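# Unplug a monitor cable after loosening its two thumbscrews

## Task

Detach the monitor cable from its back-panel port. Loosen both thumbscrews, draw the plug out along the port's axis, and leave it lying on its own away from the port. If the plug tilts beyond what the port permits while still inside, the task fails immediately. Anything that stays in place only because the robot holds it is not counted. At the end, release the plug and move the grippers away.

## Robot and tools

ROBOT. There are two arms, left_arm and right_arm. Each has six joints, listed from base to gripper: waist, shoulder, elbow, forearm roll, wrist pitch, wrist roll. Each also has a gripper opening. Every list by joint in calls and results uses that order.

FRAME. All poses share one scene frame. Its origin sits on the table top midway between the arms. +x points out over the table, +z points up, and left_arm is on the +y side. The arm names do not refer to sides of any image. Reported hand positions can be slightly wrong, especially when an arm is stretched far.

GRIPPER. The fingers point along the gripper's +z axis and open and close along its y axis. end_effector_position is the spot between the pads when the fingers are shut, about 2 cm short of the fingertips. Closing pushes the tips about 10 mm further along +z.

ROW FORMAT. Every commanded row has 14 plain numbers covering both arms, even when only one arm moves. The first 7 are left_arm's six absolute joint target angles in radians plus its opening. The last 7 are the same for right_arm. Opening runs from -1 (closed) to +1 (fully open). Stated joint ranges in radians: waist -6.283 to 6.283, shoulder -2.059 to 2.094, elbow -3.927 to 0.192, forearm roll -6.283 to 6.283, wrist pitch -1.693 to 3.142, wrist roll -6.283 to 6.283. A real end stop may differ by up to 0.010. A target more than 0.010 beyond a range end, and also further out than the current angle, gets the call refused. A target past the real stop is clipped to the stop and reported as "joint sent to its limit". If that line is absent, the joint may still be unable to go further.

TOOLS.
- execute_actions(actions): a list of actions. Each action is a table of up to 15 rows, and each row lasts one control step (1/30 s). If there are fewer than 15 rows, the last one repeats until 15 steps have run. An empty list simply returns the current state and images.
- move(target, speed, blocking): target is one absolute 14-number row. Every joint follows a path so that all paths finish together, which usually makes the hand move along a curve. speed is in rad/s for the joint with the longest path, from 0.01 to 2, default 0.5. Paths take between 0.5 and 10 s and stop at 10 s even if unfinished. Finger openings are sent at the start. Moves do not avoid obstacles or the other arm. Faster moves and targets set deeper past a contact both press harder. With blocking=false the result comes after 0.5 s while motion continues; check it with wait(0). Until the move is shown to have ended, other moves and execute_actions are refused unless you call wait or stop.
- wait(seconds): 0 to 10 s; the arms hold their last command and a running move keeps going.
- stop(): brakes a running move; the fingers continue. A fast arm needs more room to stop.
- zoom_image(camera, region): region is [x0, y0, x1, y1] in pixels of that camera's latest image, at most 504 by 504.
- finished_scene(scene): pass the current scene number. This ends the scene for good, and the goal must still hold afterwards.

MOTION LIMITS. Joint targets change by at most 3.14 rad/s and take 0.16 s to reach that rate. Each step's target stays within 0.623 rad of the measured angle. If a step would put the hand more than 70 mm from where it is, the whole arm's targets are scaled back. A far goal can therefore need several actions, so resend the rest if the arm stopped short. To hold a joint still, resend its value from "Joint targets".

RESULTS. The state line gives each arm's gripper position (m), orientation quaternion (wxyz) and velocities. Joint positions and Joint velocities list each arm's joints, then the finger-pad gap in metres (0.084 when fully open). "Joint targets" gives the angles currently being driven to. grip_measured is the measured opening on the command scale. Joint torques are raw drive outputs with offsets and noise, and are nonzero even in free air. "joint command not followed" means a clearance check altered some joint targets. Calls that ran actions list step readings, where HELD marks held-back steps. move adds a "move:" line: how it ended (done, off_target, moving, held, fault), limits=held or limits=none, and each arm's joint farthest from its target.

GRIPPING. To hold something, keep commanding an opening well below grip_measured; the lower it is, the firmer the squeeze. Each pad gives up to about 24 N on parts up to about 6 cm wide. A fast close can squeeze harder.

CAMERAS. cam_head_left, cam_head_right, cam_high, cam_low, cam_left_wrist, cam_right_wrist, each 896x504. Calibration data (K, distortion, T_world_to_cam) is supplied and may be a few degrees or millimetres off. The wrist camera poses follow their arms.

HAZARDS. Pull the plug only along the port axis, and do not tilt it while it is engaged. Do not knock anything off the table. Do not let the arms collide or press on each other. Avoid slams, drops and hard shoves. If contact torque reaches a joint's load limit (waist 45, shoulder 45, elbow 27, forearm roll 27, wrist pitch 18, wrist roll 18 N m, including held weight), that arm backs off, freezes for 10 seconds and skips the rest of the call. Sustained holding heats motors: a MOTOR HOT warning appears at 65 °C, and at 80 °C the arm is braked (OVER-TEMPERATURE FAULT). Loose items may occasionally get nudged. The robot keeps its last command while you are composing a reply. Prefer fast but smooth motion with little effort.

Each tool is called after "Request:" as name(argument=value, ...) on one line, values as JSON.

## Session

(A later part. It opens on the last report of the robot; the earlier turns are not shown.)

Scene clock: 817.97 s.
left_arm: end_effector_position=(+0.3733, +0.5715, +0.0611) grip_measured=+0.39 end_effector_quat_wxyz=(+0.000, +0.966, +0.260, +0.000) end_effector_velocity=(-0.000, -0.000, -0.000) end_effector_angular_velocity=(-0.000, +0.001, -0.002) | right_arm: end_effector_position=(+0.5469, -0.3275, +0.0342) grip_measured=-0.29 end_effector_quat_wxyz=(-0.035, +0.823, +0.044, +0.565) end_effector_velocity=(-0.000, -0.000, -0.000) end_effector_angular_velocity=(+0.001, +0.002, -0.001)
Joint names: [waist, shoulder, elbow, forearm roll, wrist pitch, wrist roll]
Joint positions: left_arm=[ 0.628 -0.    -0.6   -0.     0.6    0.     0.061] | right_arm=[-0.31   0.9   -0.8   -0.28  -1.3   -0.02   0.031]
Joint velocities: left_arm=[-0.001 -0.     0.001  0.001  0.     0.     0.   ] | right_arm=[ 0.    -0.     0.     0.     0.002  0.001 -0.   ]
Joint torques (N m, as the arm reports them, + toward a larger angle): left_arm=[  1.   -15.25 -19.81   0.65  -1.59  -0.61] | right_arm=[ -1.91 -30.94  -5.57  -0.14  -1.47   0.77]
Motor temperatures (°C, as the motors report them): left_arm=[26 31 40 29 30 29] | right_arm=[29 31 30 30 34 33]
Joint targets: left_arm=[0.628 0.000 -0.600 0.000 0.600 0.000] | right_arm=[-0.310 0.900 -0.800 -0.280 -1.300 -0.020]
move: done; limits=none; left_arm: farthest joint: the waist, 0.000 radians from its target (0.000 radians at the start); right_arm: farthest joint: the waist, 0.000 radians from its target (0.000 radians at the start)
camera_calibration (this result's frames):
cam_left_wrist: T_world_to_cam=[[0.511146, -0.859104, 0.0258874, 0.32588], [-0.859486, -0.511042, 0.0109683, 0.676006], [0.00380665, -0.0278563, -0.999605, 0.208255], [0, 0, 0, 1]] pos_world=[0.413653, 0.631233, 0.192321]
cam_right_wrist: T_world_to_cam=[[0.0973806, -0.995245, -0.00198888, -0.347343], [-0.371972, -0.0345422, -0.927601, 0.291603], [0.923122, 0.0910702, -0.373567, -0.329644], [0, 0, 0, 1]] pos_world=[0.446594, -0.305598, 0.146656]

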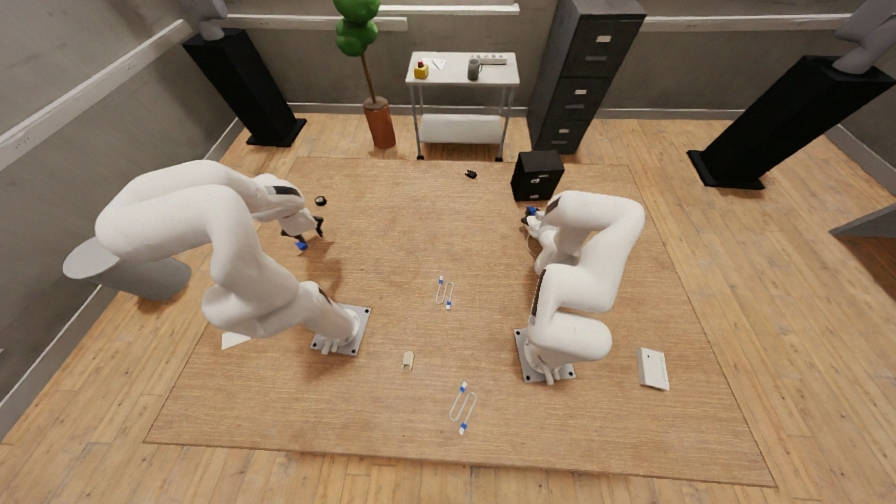

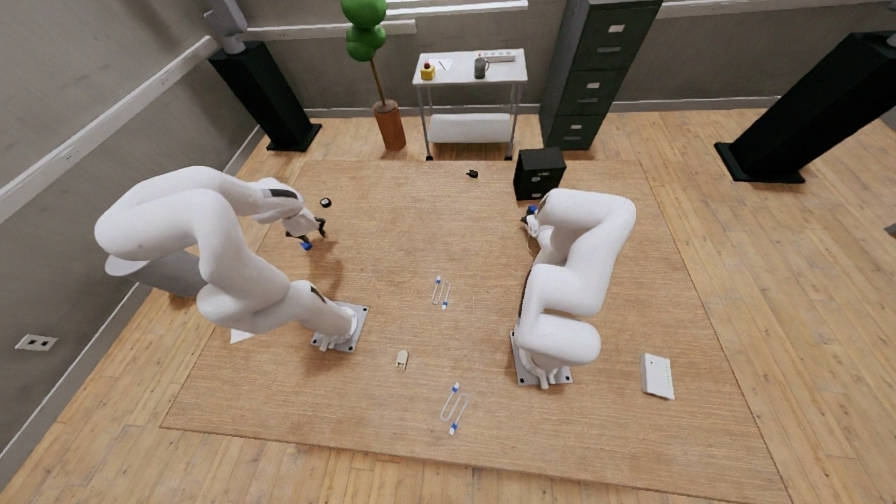

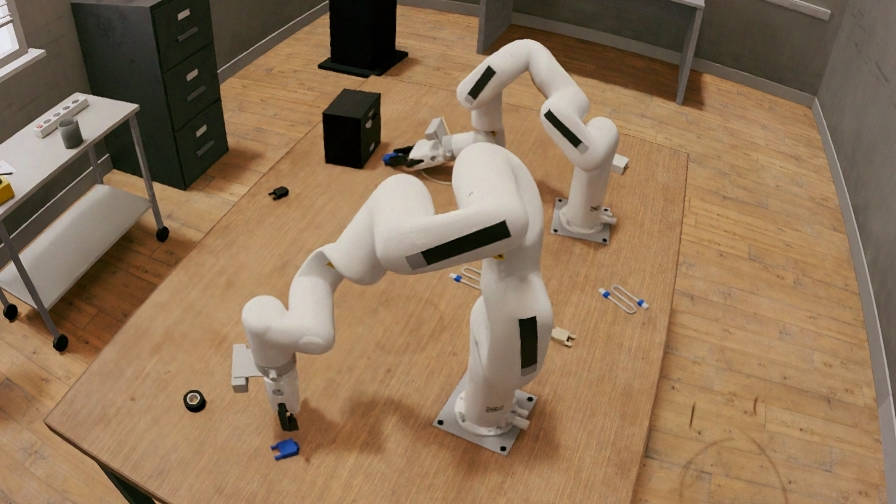

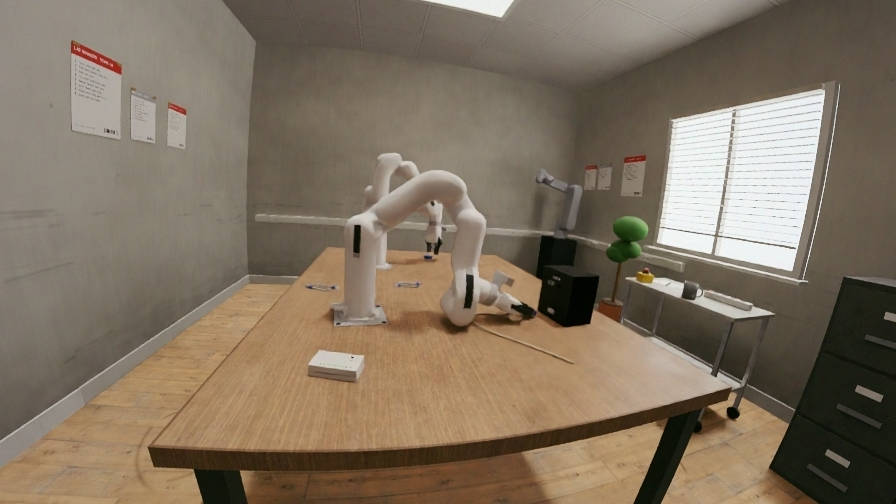

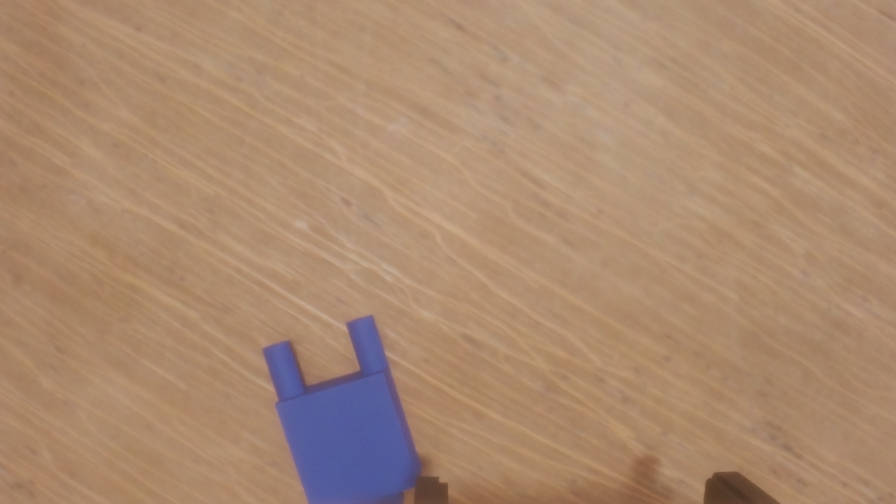

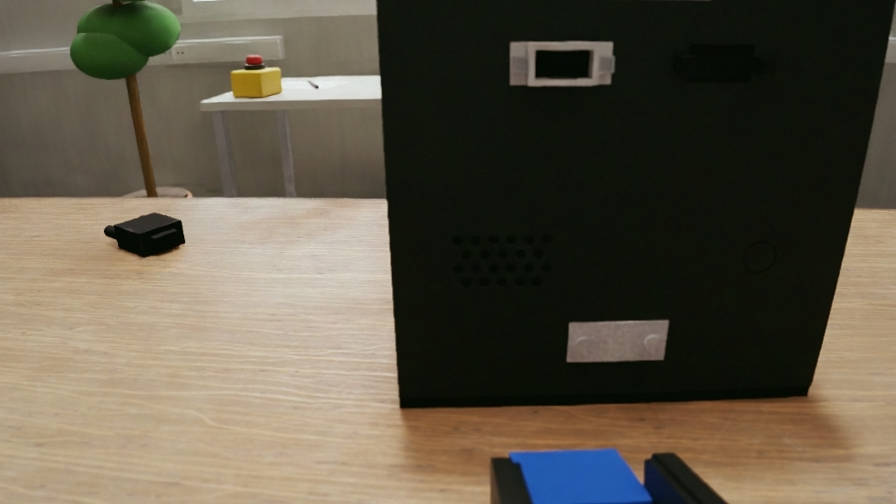

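Request:
move(target=[0.628,0,-0.6,0,0.6,0,0.4,-0.31,0.9,-0.8,-0.28,-1.275,-0.02,-0.5], speed=0.04)

Request:
move(target=[0.628,0,-0.6,0,0.6,0,0.4,-0.31,0.9,-0.8,-0.28,-1.275,-0.02,0.3])

Request:
move(target=[0.628,0,-0.6,0,0.6,0,0.4,-0.3,0.6,-0.6,-0.27,-1.4,0,0.3], speed=0.3)

Scene clock: 832.57 s.
left_arm: end_effector_position=(+0.3733, +0.5715, +0.0611) grip_measured=+0.39 end_effector_quat_wxyz=(+0.000, +0.966, +0.260, +0.000) end_effector_velocity=(+0.000, -0.000, +0.000) end_effector_angular_velocity=(+0.000, -0.001, +0.000) | right_arm: end_effector_position=(+0.5464, -0.3274, +0.0277) grip_measured=-0.29 end_effector_quat_wxyz=(-0.035, +0.830, +0.044, +0.555) end_effector_velocity=(-0.000, +0.000, -0.000) end_effector_angular_velocity=(-0.001, +0.001, +0.001)
Joint names: [waist, shoulder, elbow, forearm roll, wrist pitch, wrist roll]
Joint positions: left_arm=[ 0.628  0.    -0.6   -0.     0.6    0.     0.061] | right_arm=[-0.31   0.9   -0.8   -0.28  -1.275 -0.02   0.031]
Joint velocities: left_arm=[-0.    -0.001  0.     0.    -0.    -0.    -0.   ] | right_arm=[ 0.001  0.     0.     0.001  0.001 -0.001 -0.   ]
Joint torques (N m, as the arm reports them, + toward a larger angle): left_arm=[  1.09 -16.01 -19.63   0.33  -1.75  -0.64] | right_arm=[ -1.76 -30.69  -5.51  -0.4   -1.54   0.44]
Motor temperatures (°C, as the motors report them): left_arm=[26 31 40 29 30 29] | right_arm=[29 31 30 30 34 33]
Joint targets: left_arm=[0.628 0.000 -0.600 0.000 0.600 0.000] | right_arm=[-0.310 0.900 -0.800 -0.280 -1.275 -0.020]
move: done; limits=none; left_arm: farthest joint: the waist, 0.000 radians from its target (0.000 radians at the start); right_arm: farthest joint: the waist, 0.000 radians from its target (0.000 radians at the start)
camera_calibration (this result's frames):
cam_left_wrist: T_world_to_cam=[[0.511146, -0.859104, 0.0258874, 0.32588], [-0.859485, -0.511042, 0.0109684, 0.676006], [0.00380661, -0.0278563, -0.999605, 0.208255], [0, 0, 0, 1]] pos_world=[0.413653, 0.631233, 0.192321]
cam_right_wrist: T_world_to_cam=[[0.0980215, -0.995183, -0.00180655, -0.347513], [-0.394946, -0.0372343, -0.917949, 0.296706], [0.91346, 0.0906923, -0.396693, -0.325775], [0, 0, 0, 1]] pos_world=[0.448829, -0.305246, 0.142501]

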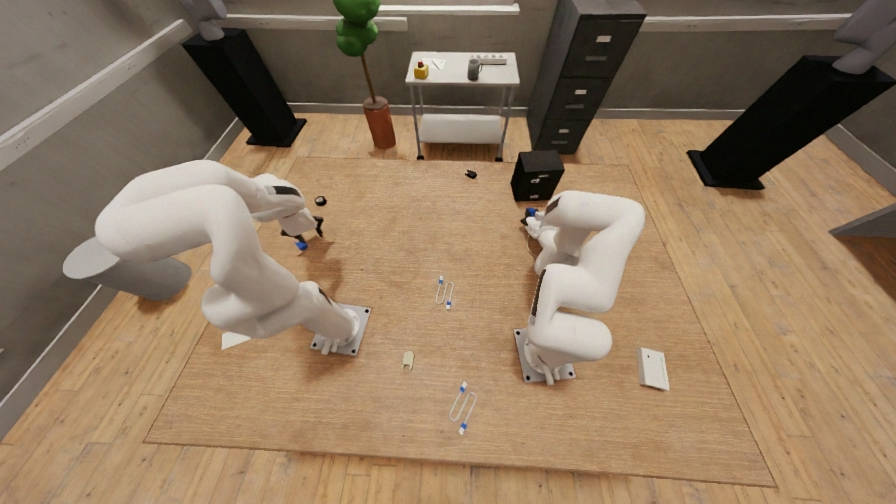

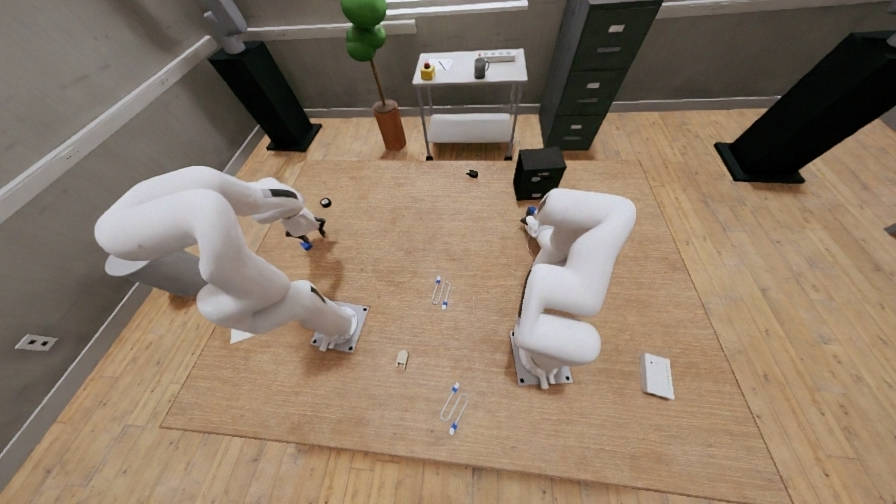

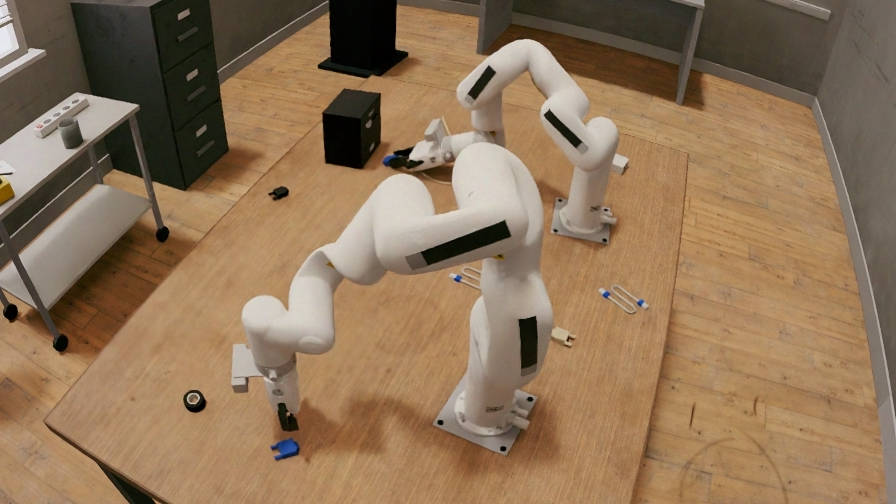

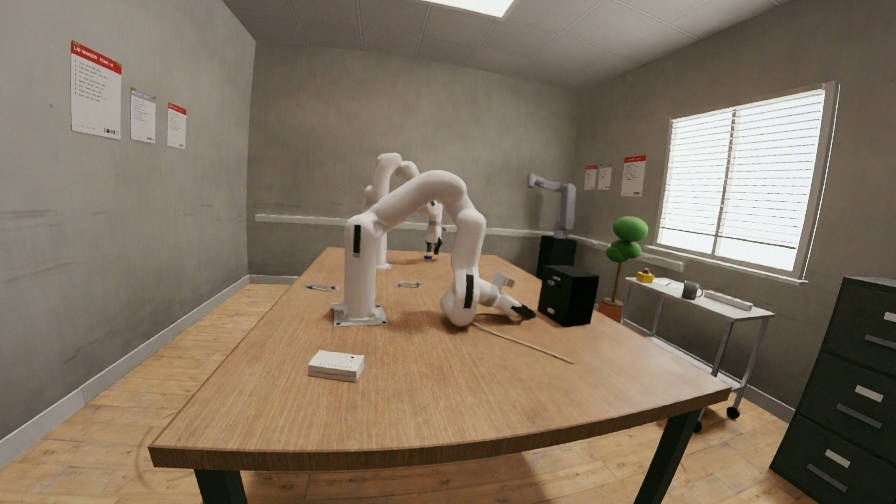

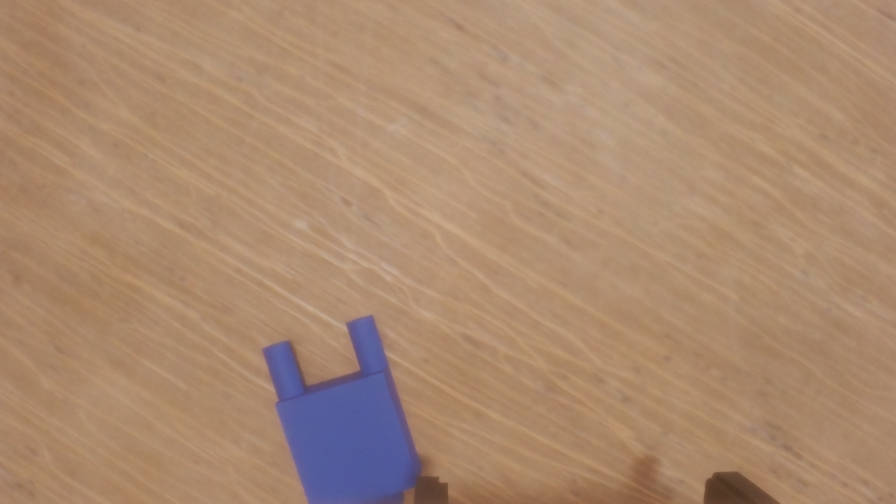

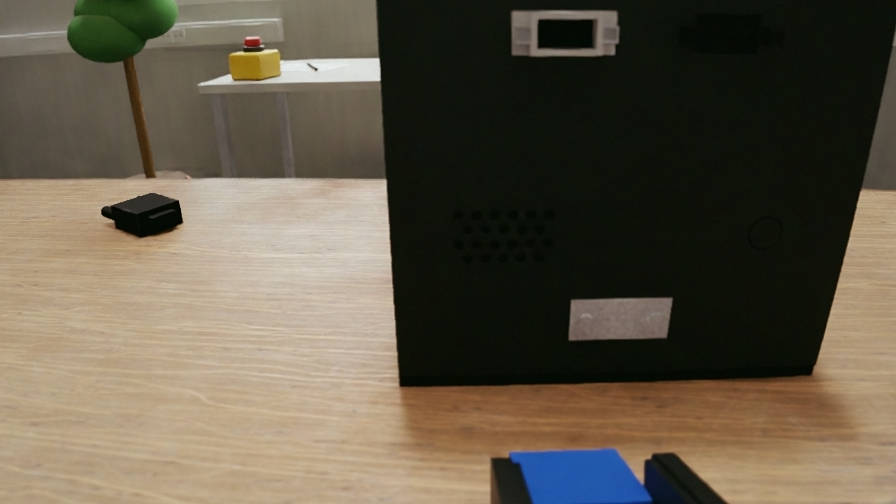

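Scene clock: 833.27 s.
left_arm: end_effector_position=(+0.3733, +0.5715, +0.0611) grip_measured=+0.39 end_effector_quat_wxyz=(+0.000, +0.966, +0.260, +0.000) end_effector_velocity=(+0.000, +0.000, +0.000) end_effector_angular_velocity=(+0.000, -0.001, -0.000) | right_arm: end_effector_position=(+0.5463, -0.3274, +0.0276) grip_measured=+0.29 end_effector_quat_wxyz=(-0.035, +0.830, +0.044, +0.555) end_effector_velocity=(-0.000, +0.000, +0.000) end_effector_angular_velocity=(+0.000, -0.001, +0.001)
Joint names: [waist, shoulder, elbow, forearm roll, wrist pitch, wrist roll]
Joint positions: left_arm=[ 0.628  0.    -0.6   -0.     0.6   -0.     0.061] | right_arm=[-0.31   0.9   -0.8   -0.28  -1.275 -0.02   0.056]
Joint velocities: left_arm=[-0.    -0.001 -0.    -0.     0.    -0.     0.   ] | right_arm=[ 0.001  0.    -0.    -0.    -0.001  0.    -0.   ]
Joint torques (N m, as the arm reports them, + toward a larger angle): left_arm=[  1.52 -15.57 -19.82   0.12  -1.32  -0.55] | right_arm=[ -1.66 -31.05  -5.64  -0.28  -1.48   0.4 ]
Motor temperatures (°C, as the motors report them): left_arm=[26 31 40 29 30 29] | right_arm=[29 31 30 30 34 33]
Joint targets: left_arm=[0.628 0.000 -0.600 0.000 0.600 0.000] | right_arm=[-0.310 0.900 -0.800 -0.280 -1.275 -0.020]
move: done; limits=none; left_arm: farthest joint: the waist, 0.000 radians from its target (0.000 radians at the start); right_arm: farthest joint: the waist, 0.000 radians from its target (0.000 radians at the start)
camera_calibration (this result's frames):
cam_left_wrist: T_world_to_cam=[[0.511146, -0.859104, 0.0258874, 0.32588], [-0.859485, -0.511043, 0.0109685, 0.676006], [0.00380646, -0.0278564, -0.999605, 0.208255], [0, 0, 0, 1]] pos_world=[0.413653, 0.631233, 0.192321]
cam_right_wrist: T_world_to_cam=[[0.098036, -0.995181, -0.00181998, -0.34751], [-0.395198, -0.0372527, -0.91784, 0.296751], [0.91335, 0.0907006, -0.396946, -0.325717], [0, 0, 0, 1]] pos_world=[0.448837, -0.305238, 0.142445]

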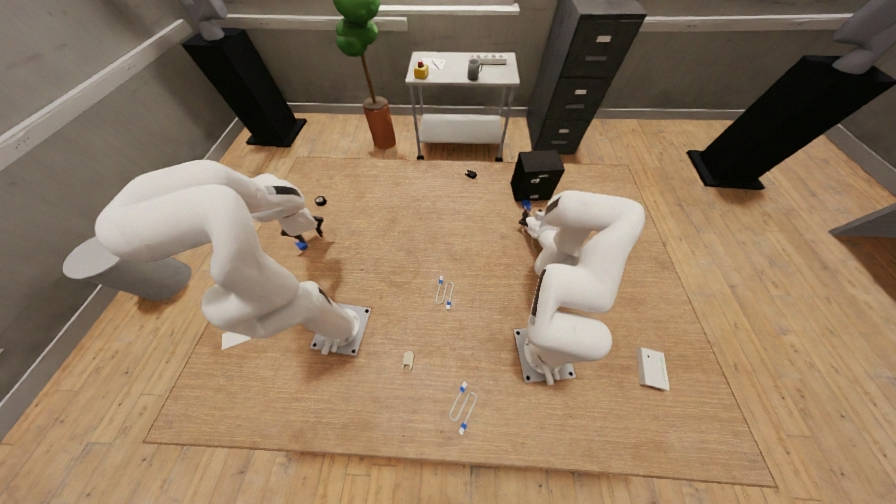

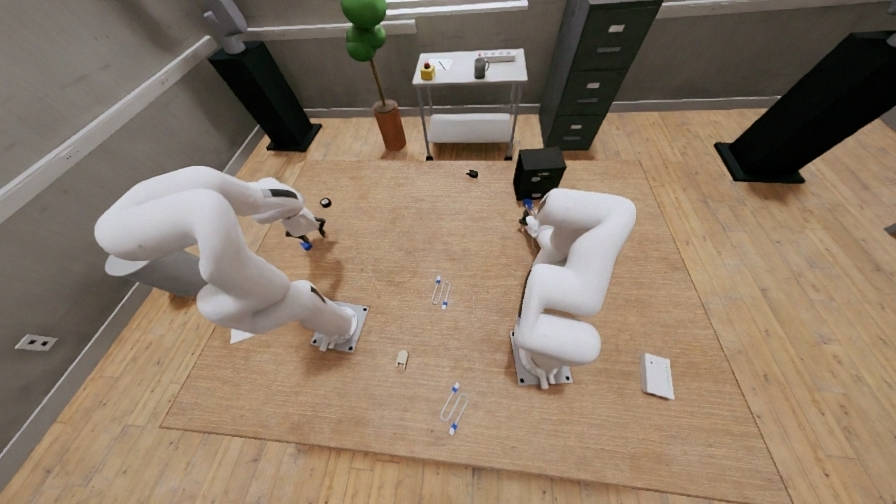

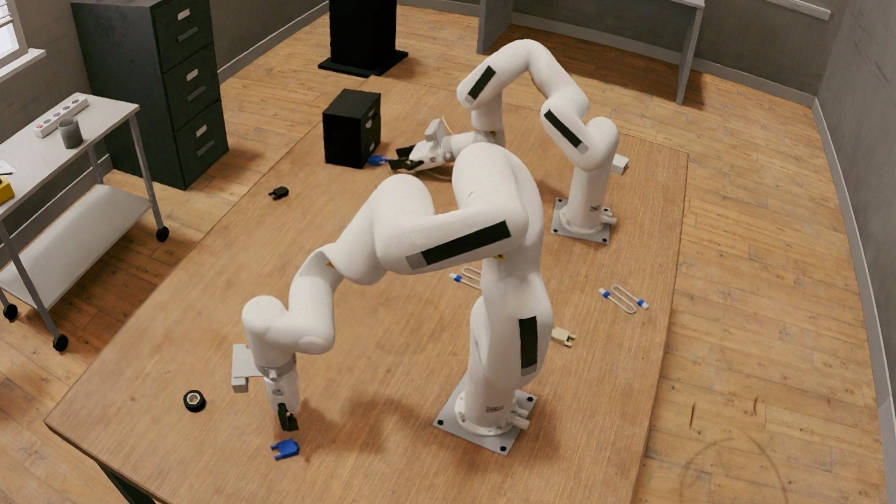

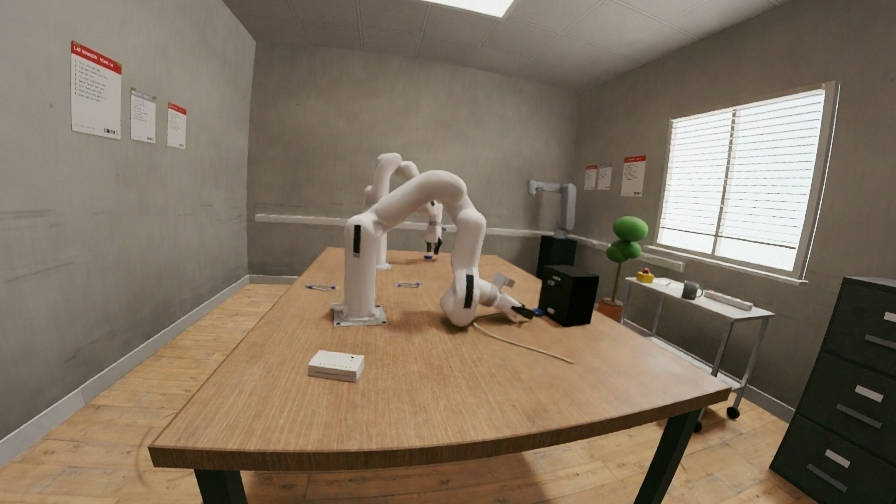

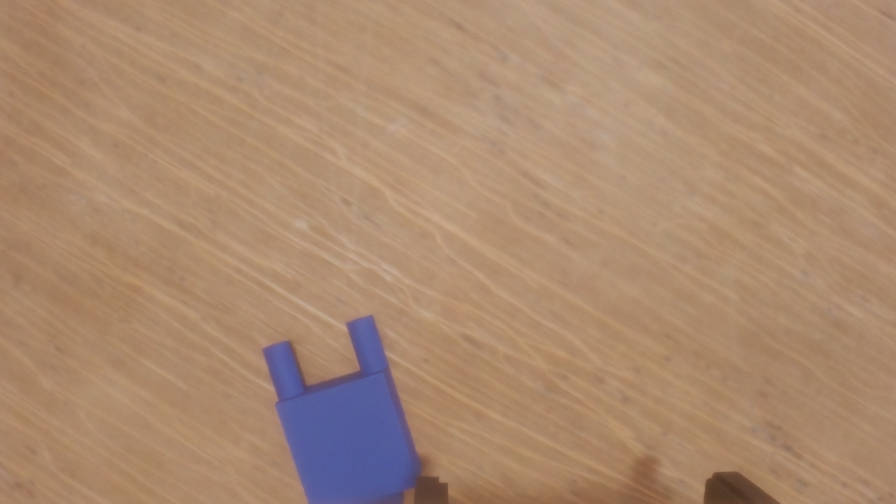

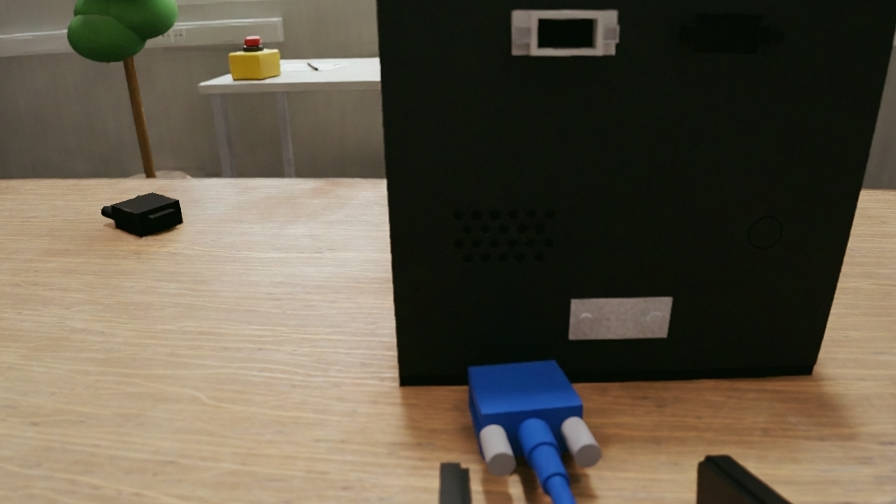

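Scene clock: 834.77 s.
left_arm: end_effector_position=(+0.3733, +0.5715, +0.0611) grip_measured=+0.39 end_effector_quat_wxyz=(+0.000, +0.966, +0.260, +0.000) end_effector_velocity=(+0.000, +0.000, +0.000) end_effector_angular_velocity=(+0.000, -0.000, +0.001) | right_arm: end_effector_position=(+0.5297, -0.3222, +0.1610) grip_measured=+0.29 end_effector_quat_wxyz=(-0.034, +0.764, +0.041, +0.643) end_effector_velocity=(-0.000, +0.000, +0.002) end_effector_angular_velocity=(-0.000, -0.004, +0.001)
Joint names: [waist, shoulder, elbow, forearm roll, wrist pitch, wrist roll]
Joint positions: left_arm=[ 0.628  0.    -0.6   -0.     0.6    0.     0.061] | right_arm=[-0.3    0.601 -0.6   -0.27  -1.4   -0.     0.056]
Joint velocities: left_arm=[ 0.     0.001 -0.001  0.     0.    -0.001 -0.   ] | right_arm=[ 0.    -0.004  0.001 -0.    -0.002 -0.    -0.   ]
Joint torques (N m, as the arm reports them, + toward a larger angle): left_arm=[  1.46 -15.86 -19.88   0.16  -1.41  -0.54] | right_arm=[ -1.42 -28.09  -6.98   0.04  -1.57   0.24]
Motor temperatures (°C, as the motors report them): left_arm=[26 31 40 29 30 29] | right_arm=[29 31 30 30 34 33]
Joint targets: left_arm=[0.628 0.000 -0.600 0.000 0.600 0.000] | right_arm=[-0.300 0.600 -0.600 -0.270 -1.400 -0.000]
move: done; limits=none; left_arm: farthest joint: the waist, 0.000 radians from its target (0.000 radians at the start); right_arm: farthest joint: the shoulder, 0.001 radians from its target (0.300 radians at the start)
camera_calibration (this result's frames):
cam_left_wrist: T_world_to_cam=[[0.511146, -0.859104, 0.0258874, 0.32588], [-0.859486, -0.511042, 0.0109684, 0.676006], [0.00380656, -0.0278563, -0.999605, 0.208255], [0, 0, 0, 1]] pos_world=[0.413653, 0.631233, 0.192321]
cam_right_wrist: T_world_to_cam=[[0.0905044, -0.995889, 0.00381705, -0.337581], [-0.185376, -0.0206122, -0.982451, 0.317419], [0.978491, 0.0882085, -0.18648, -0.327204], [0, 0, 0, 1]] pos_world=[0.409561, -0.300788, 0.25212]

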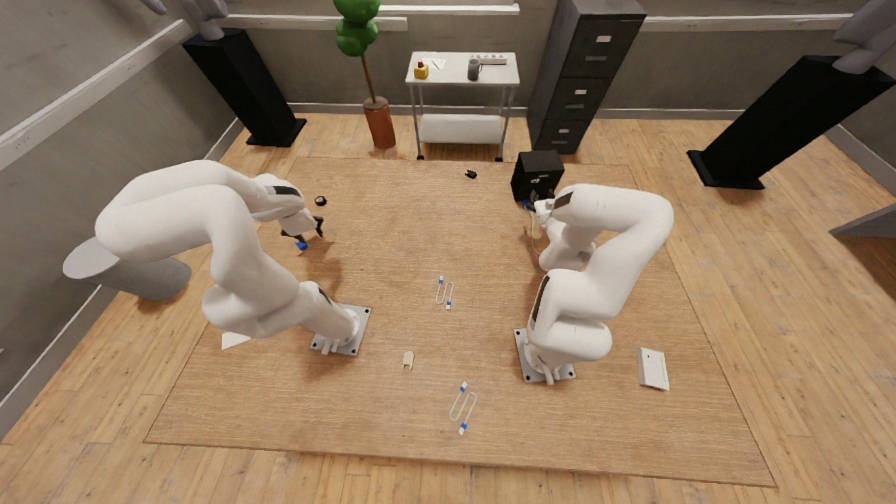

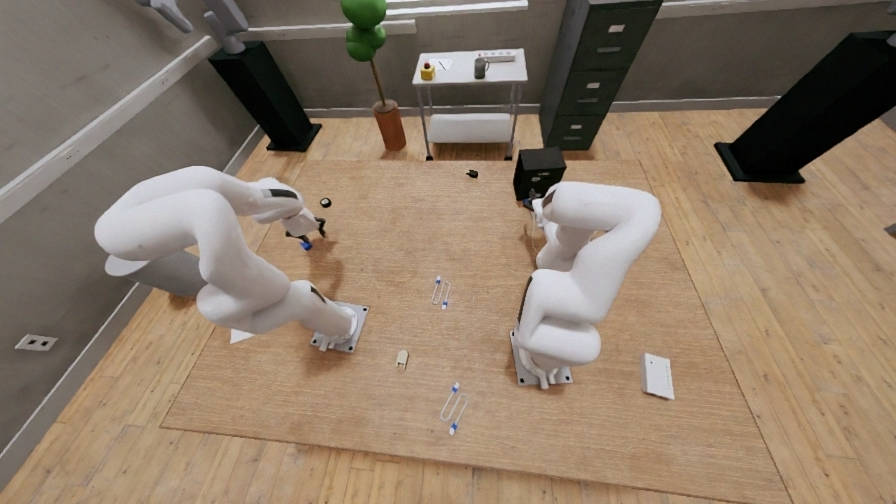

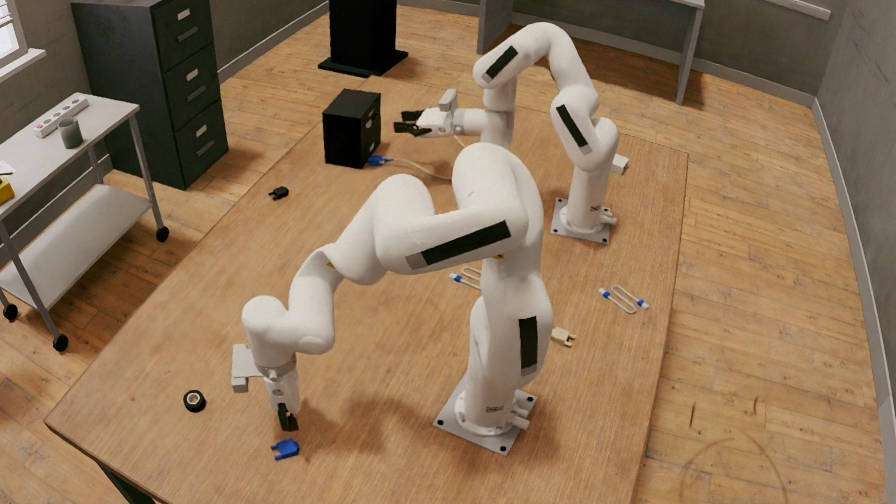

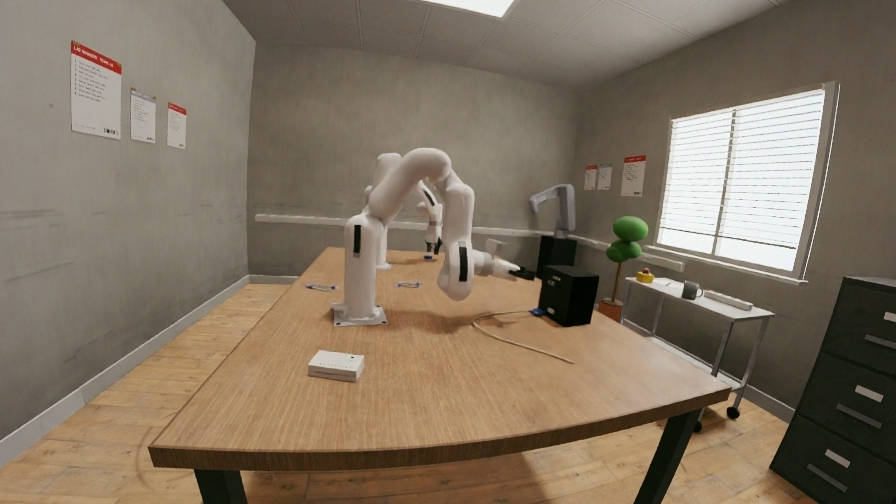

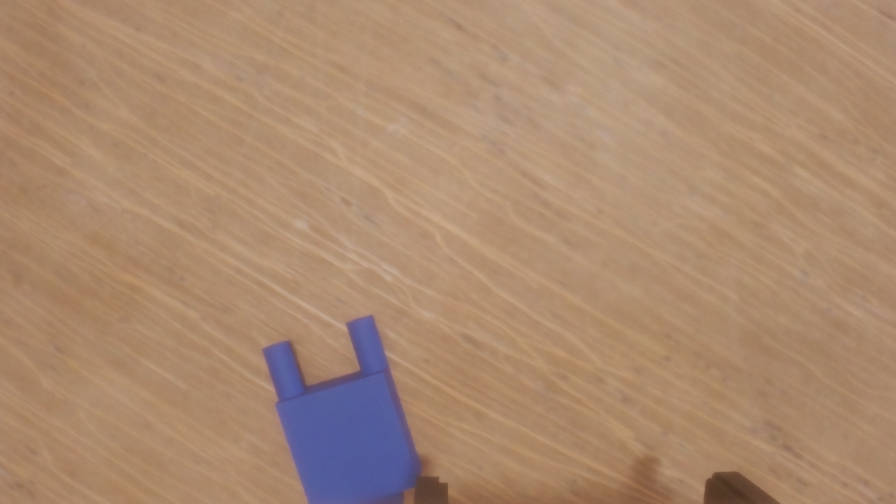

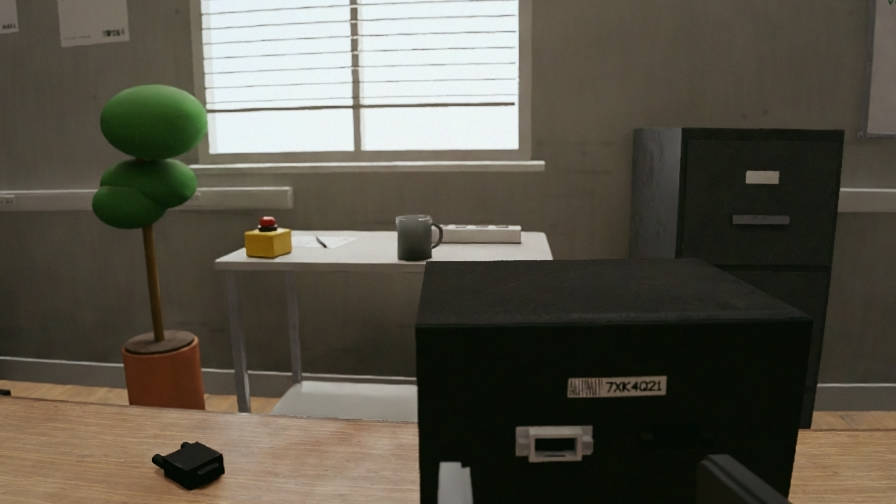

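Request:
finished_scene(scene=2)

The scene is finished: the task was done.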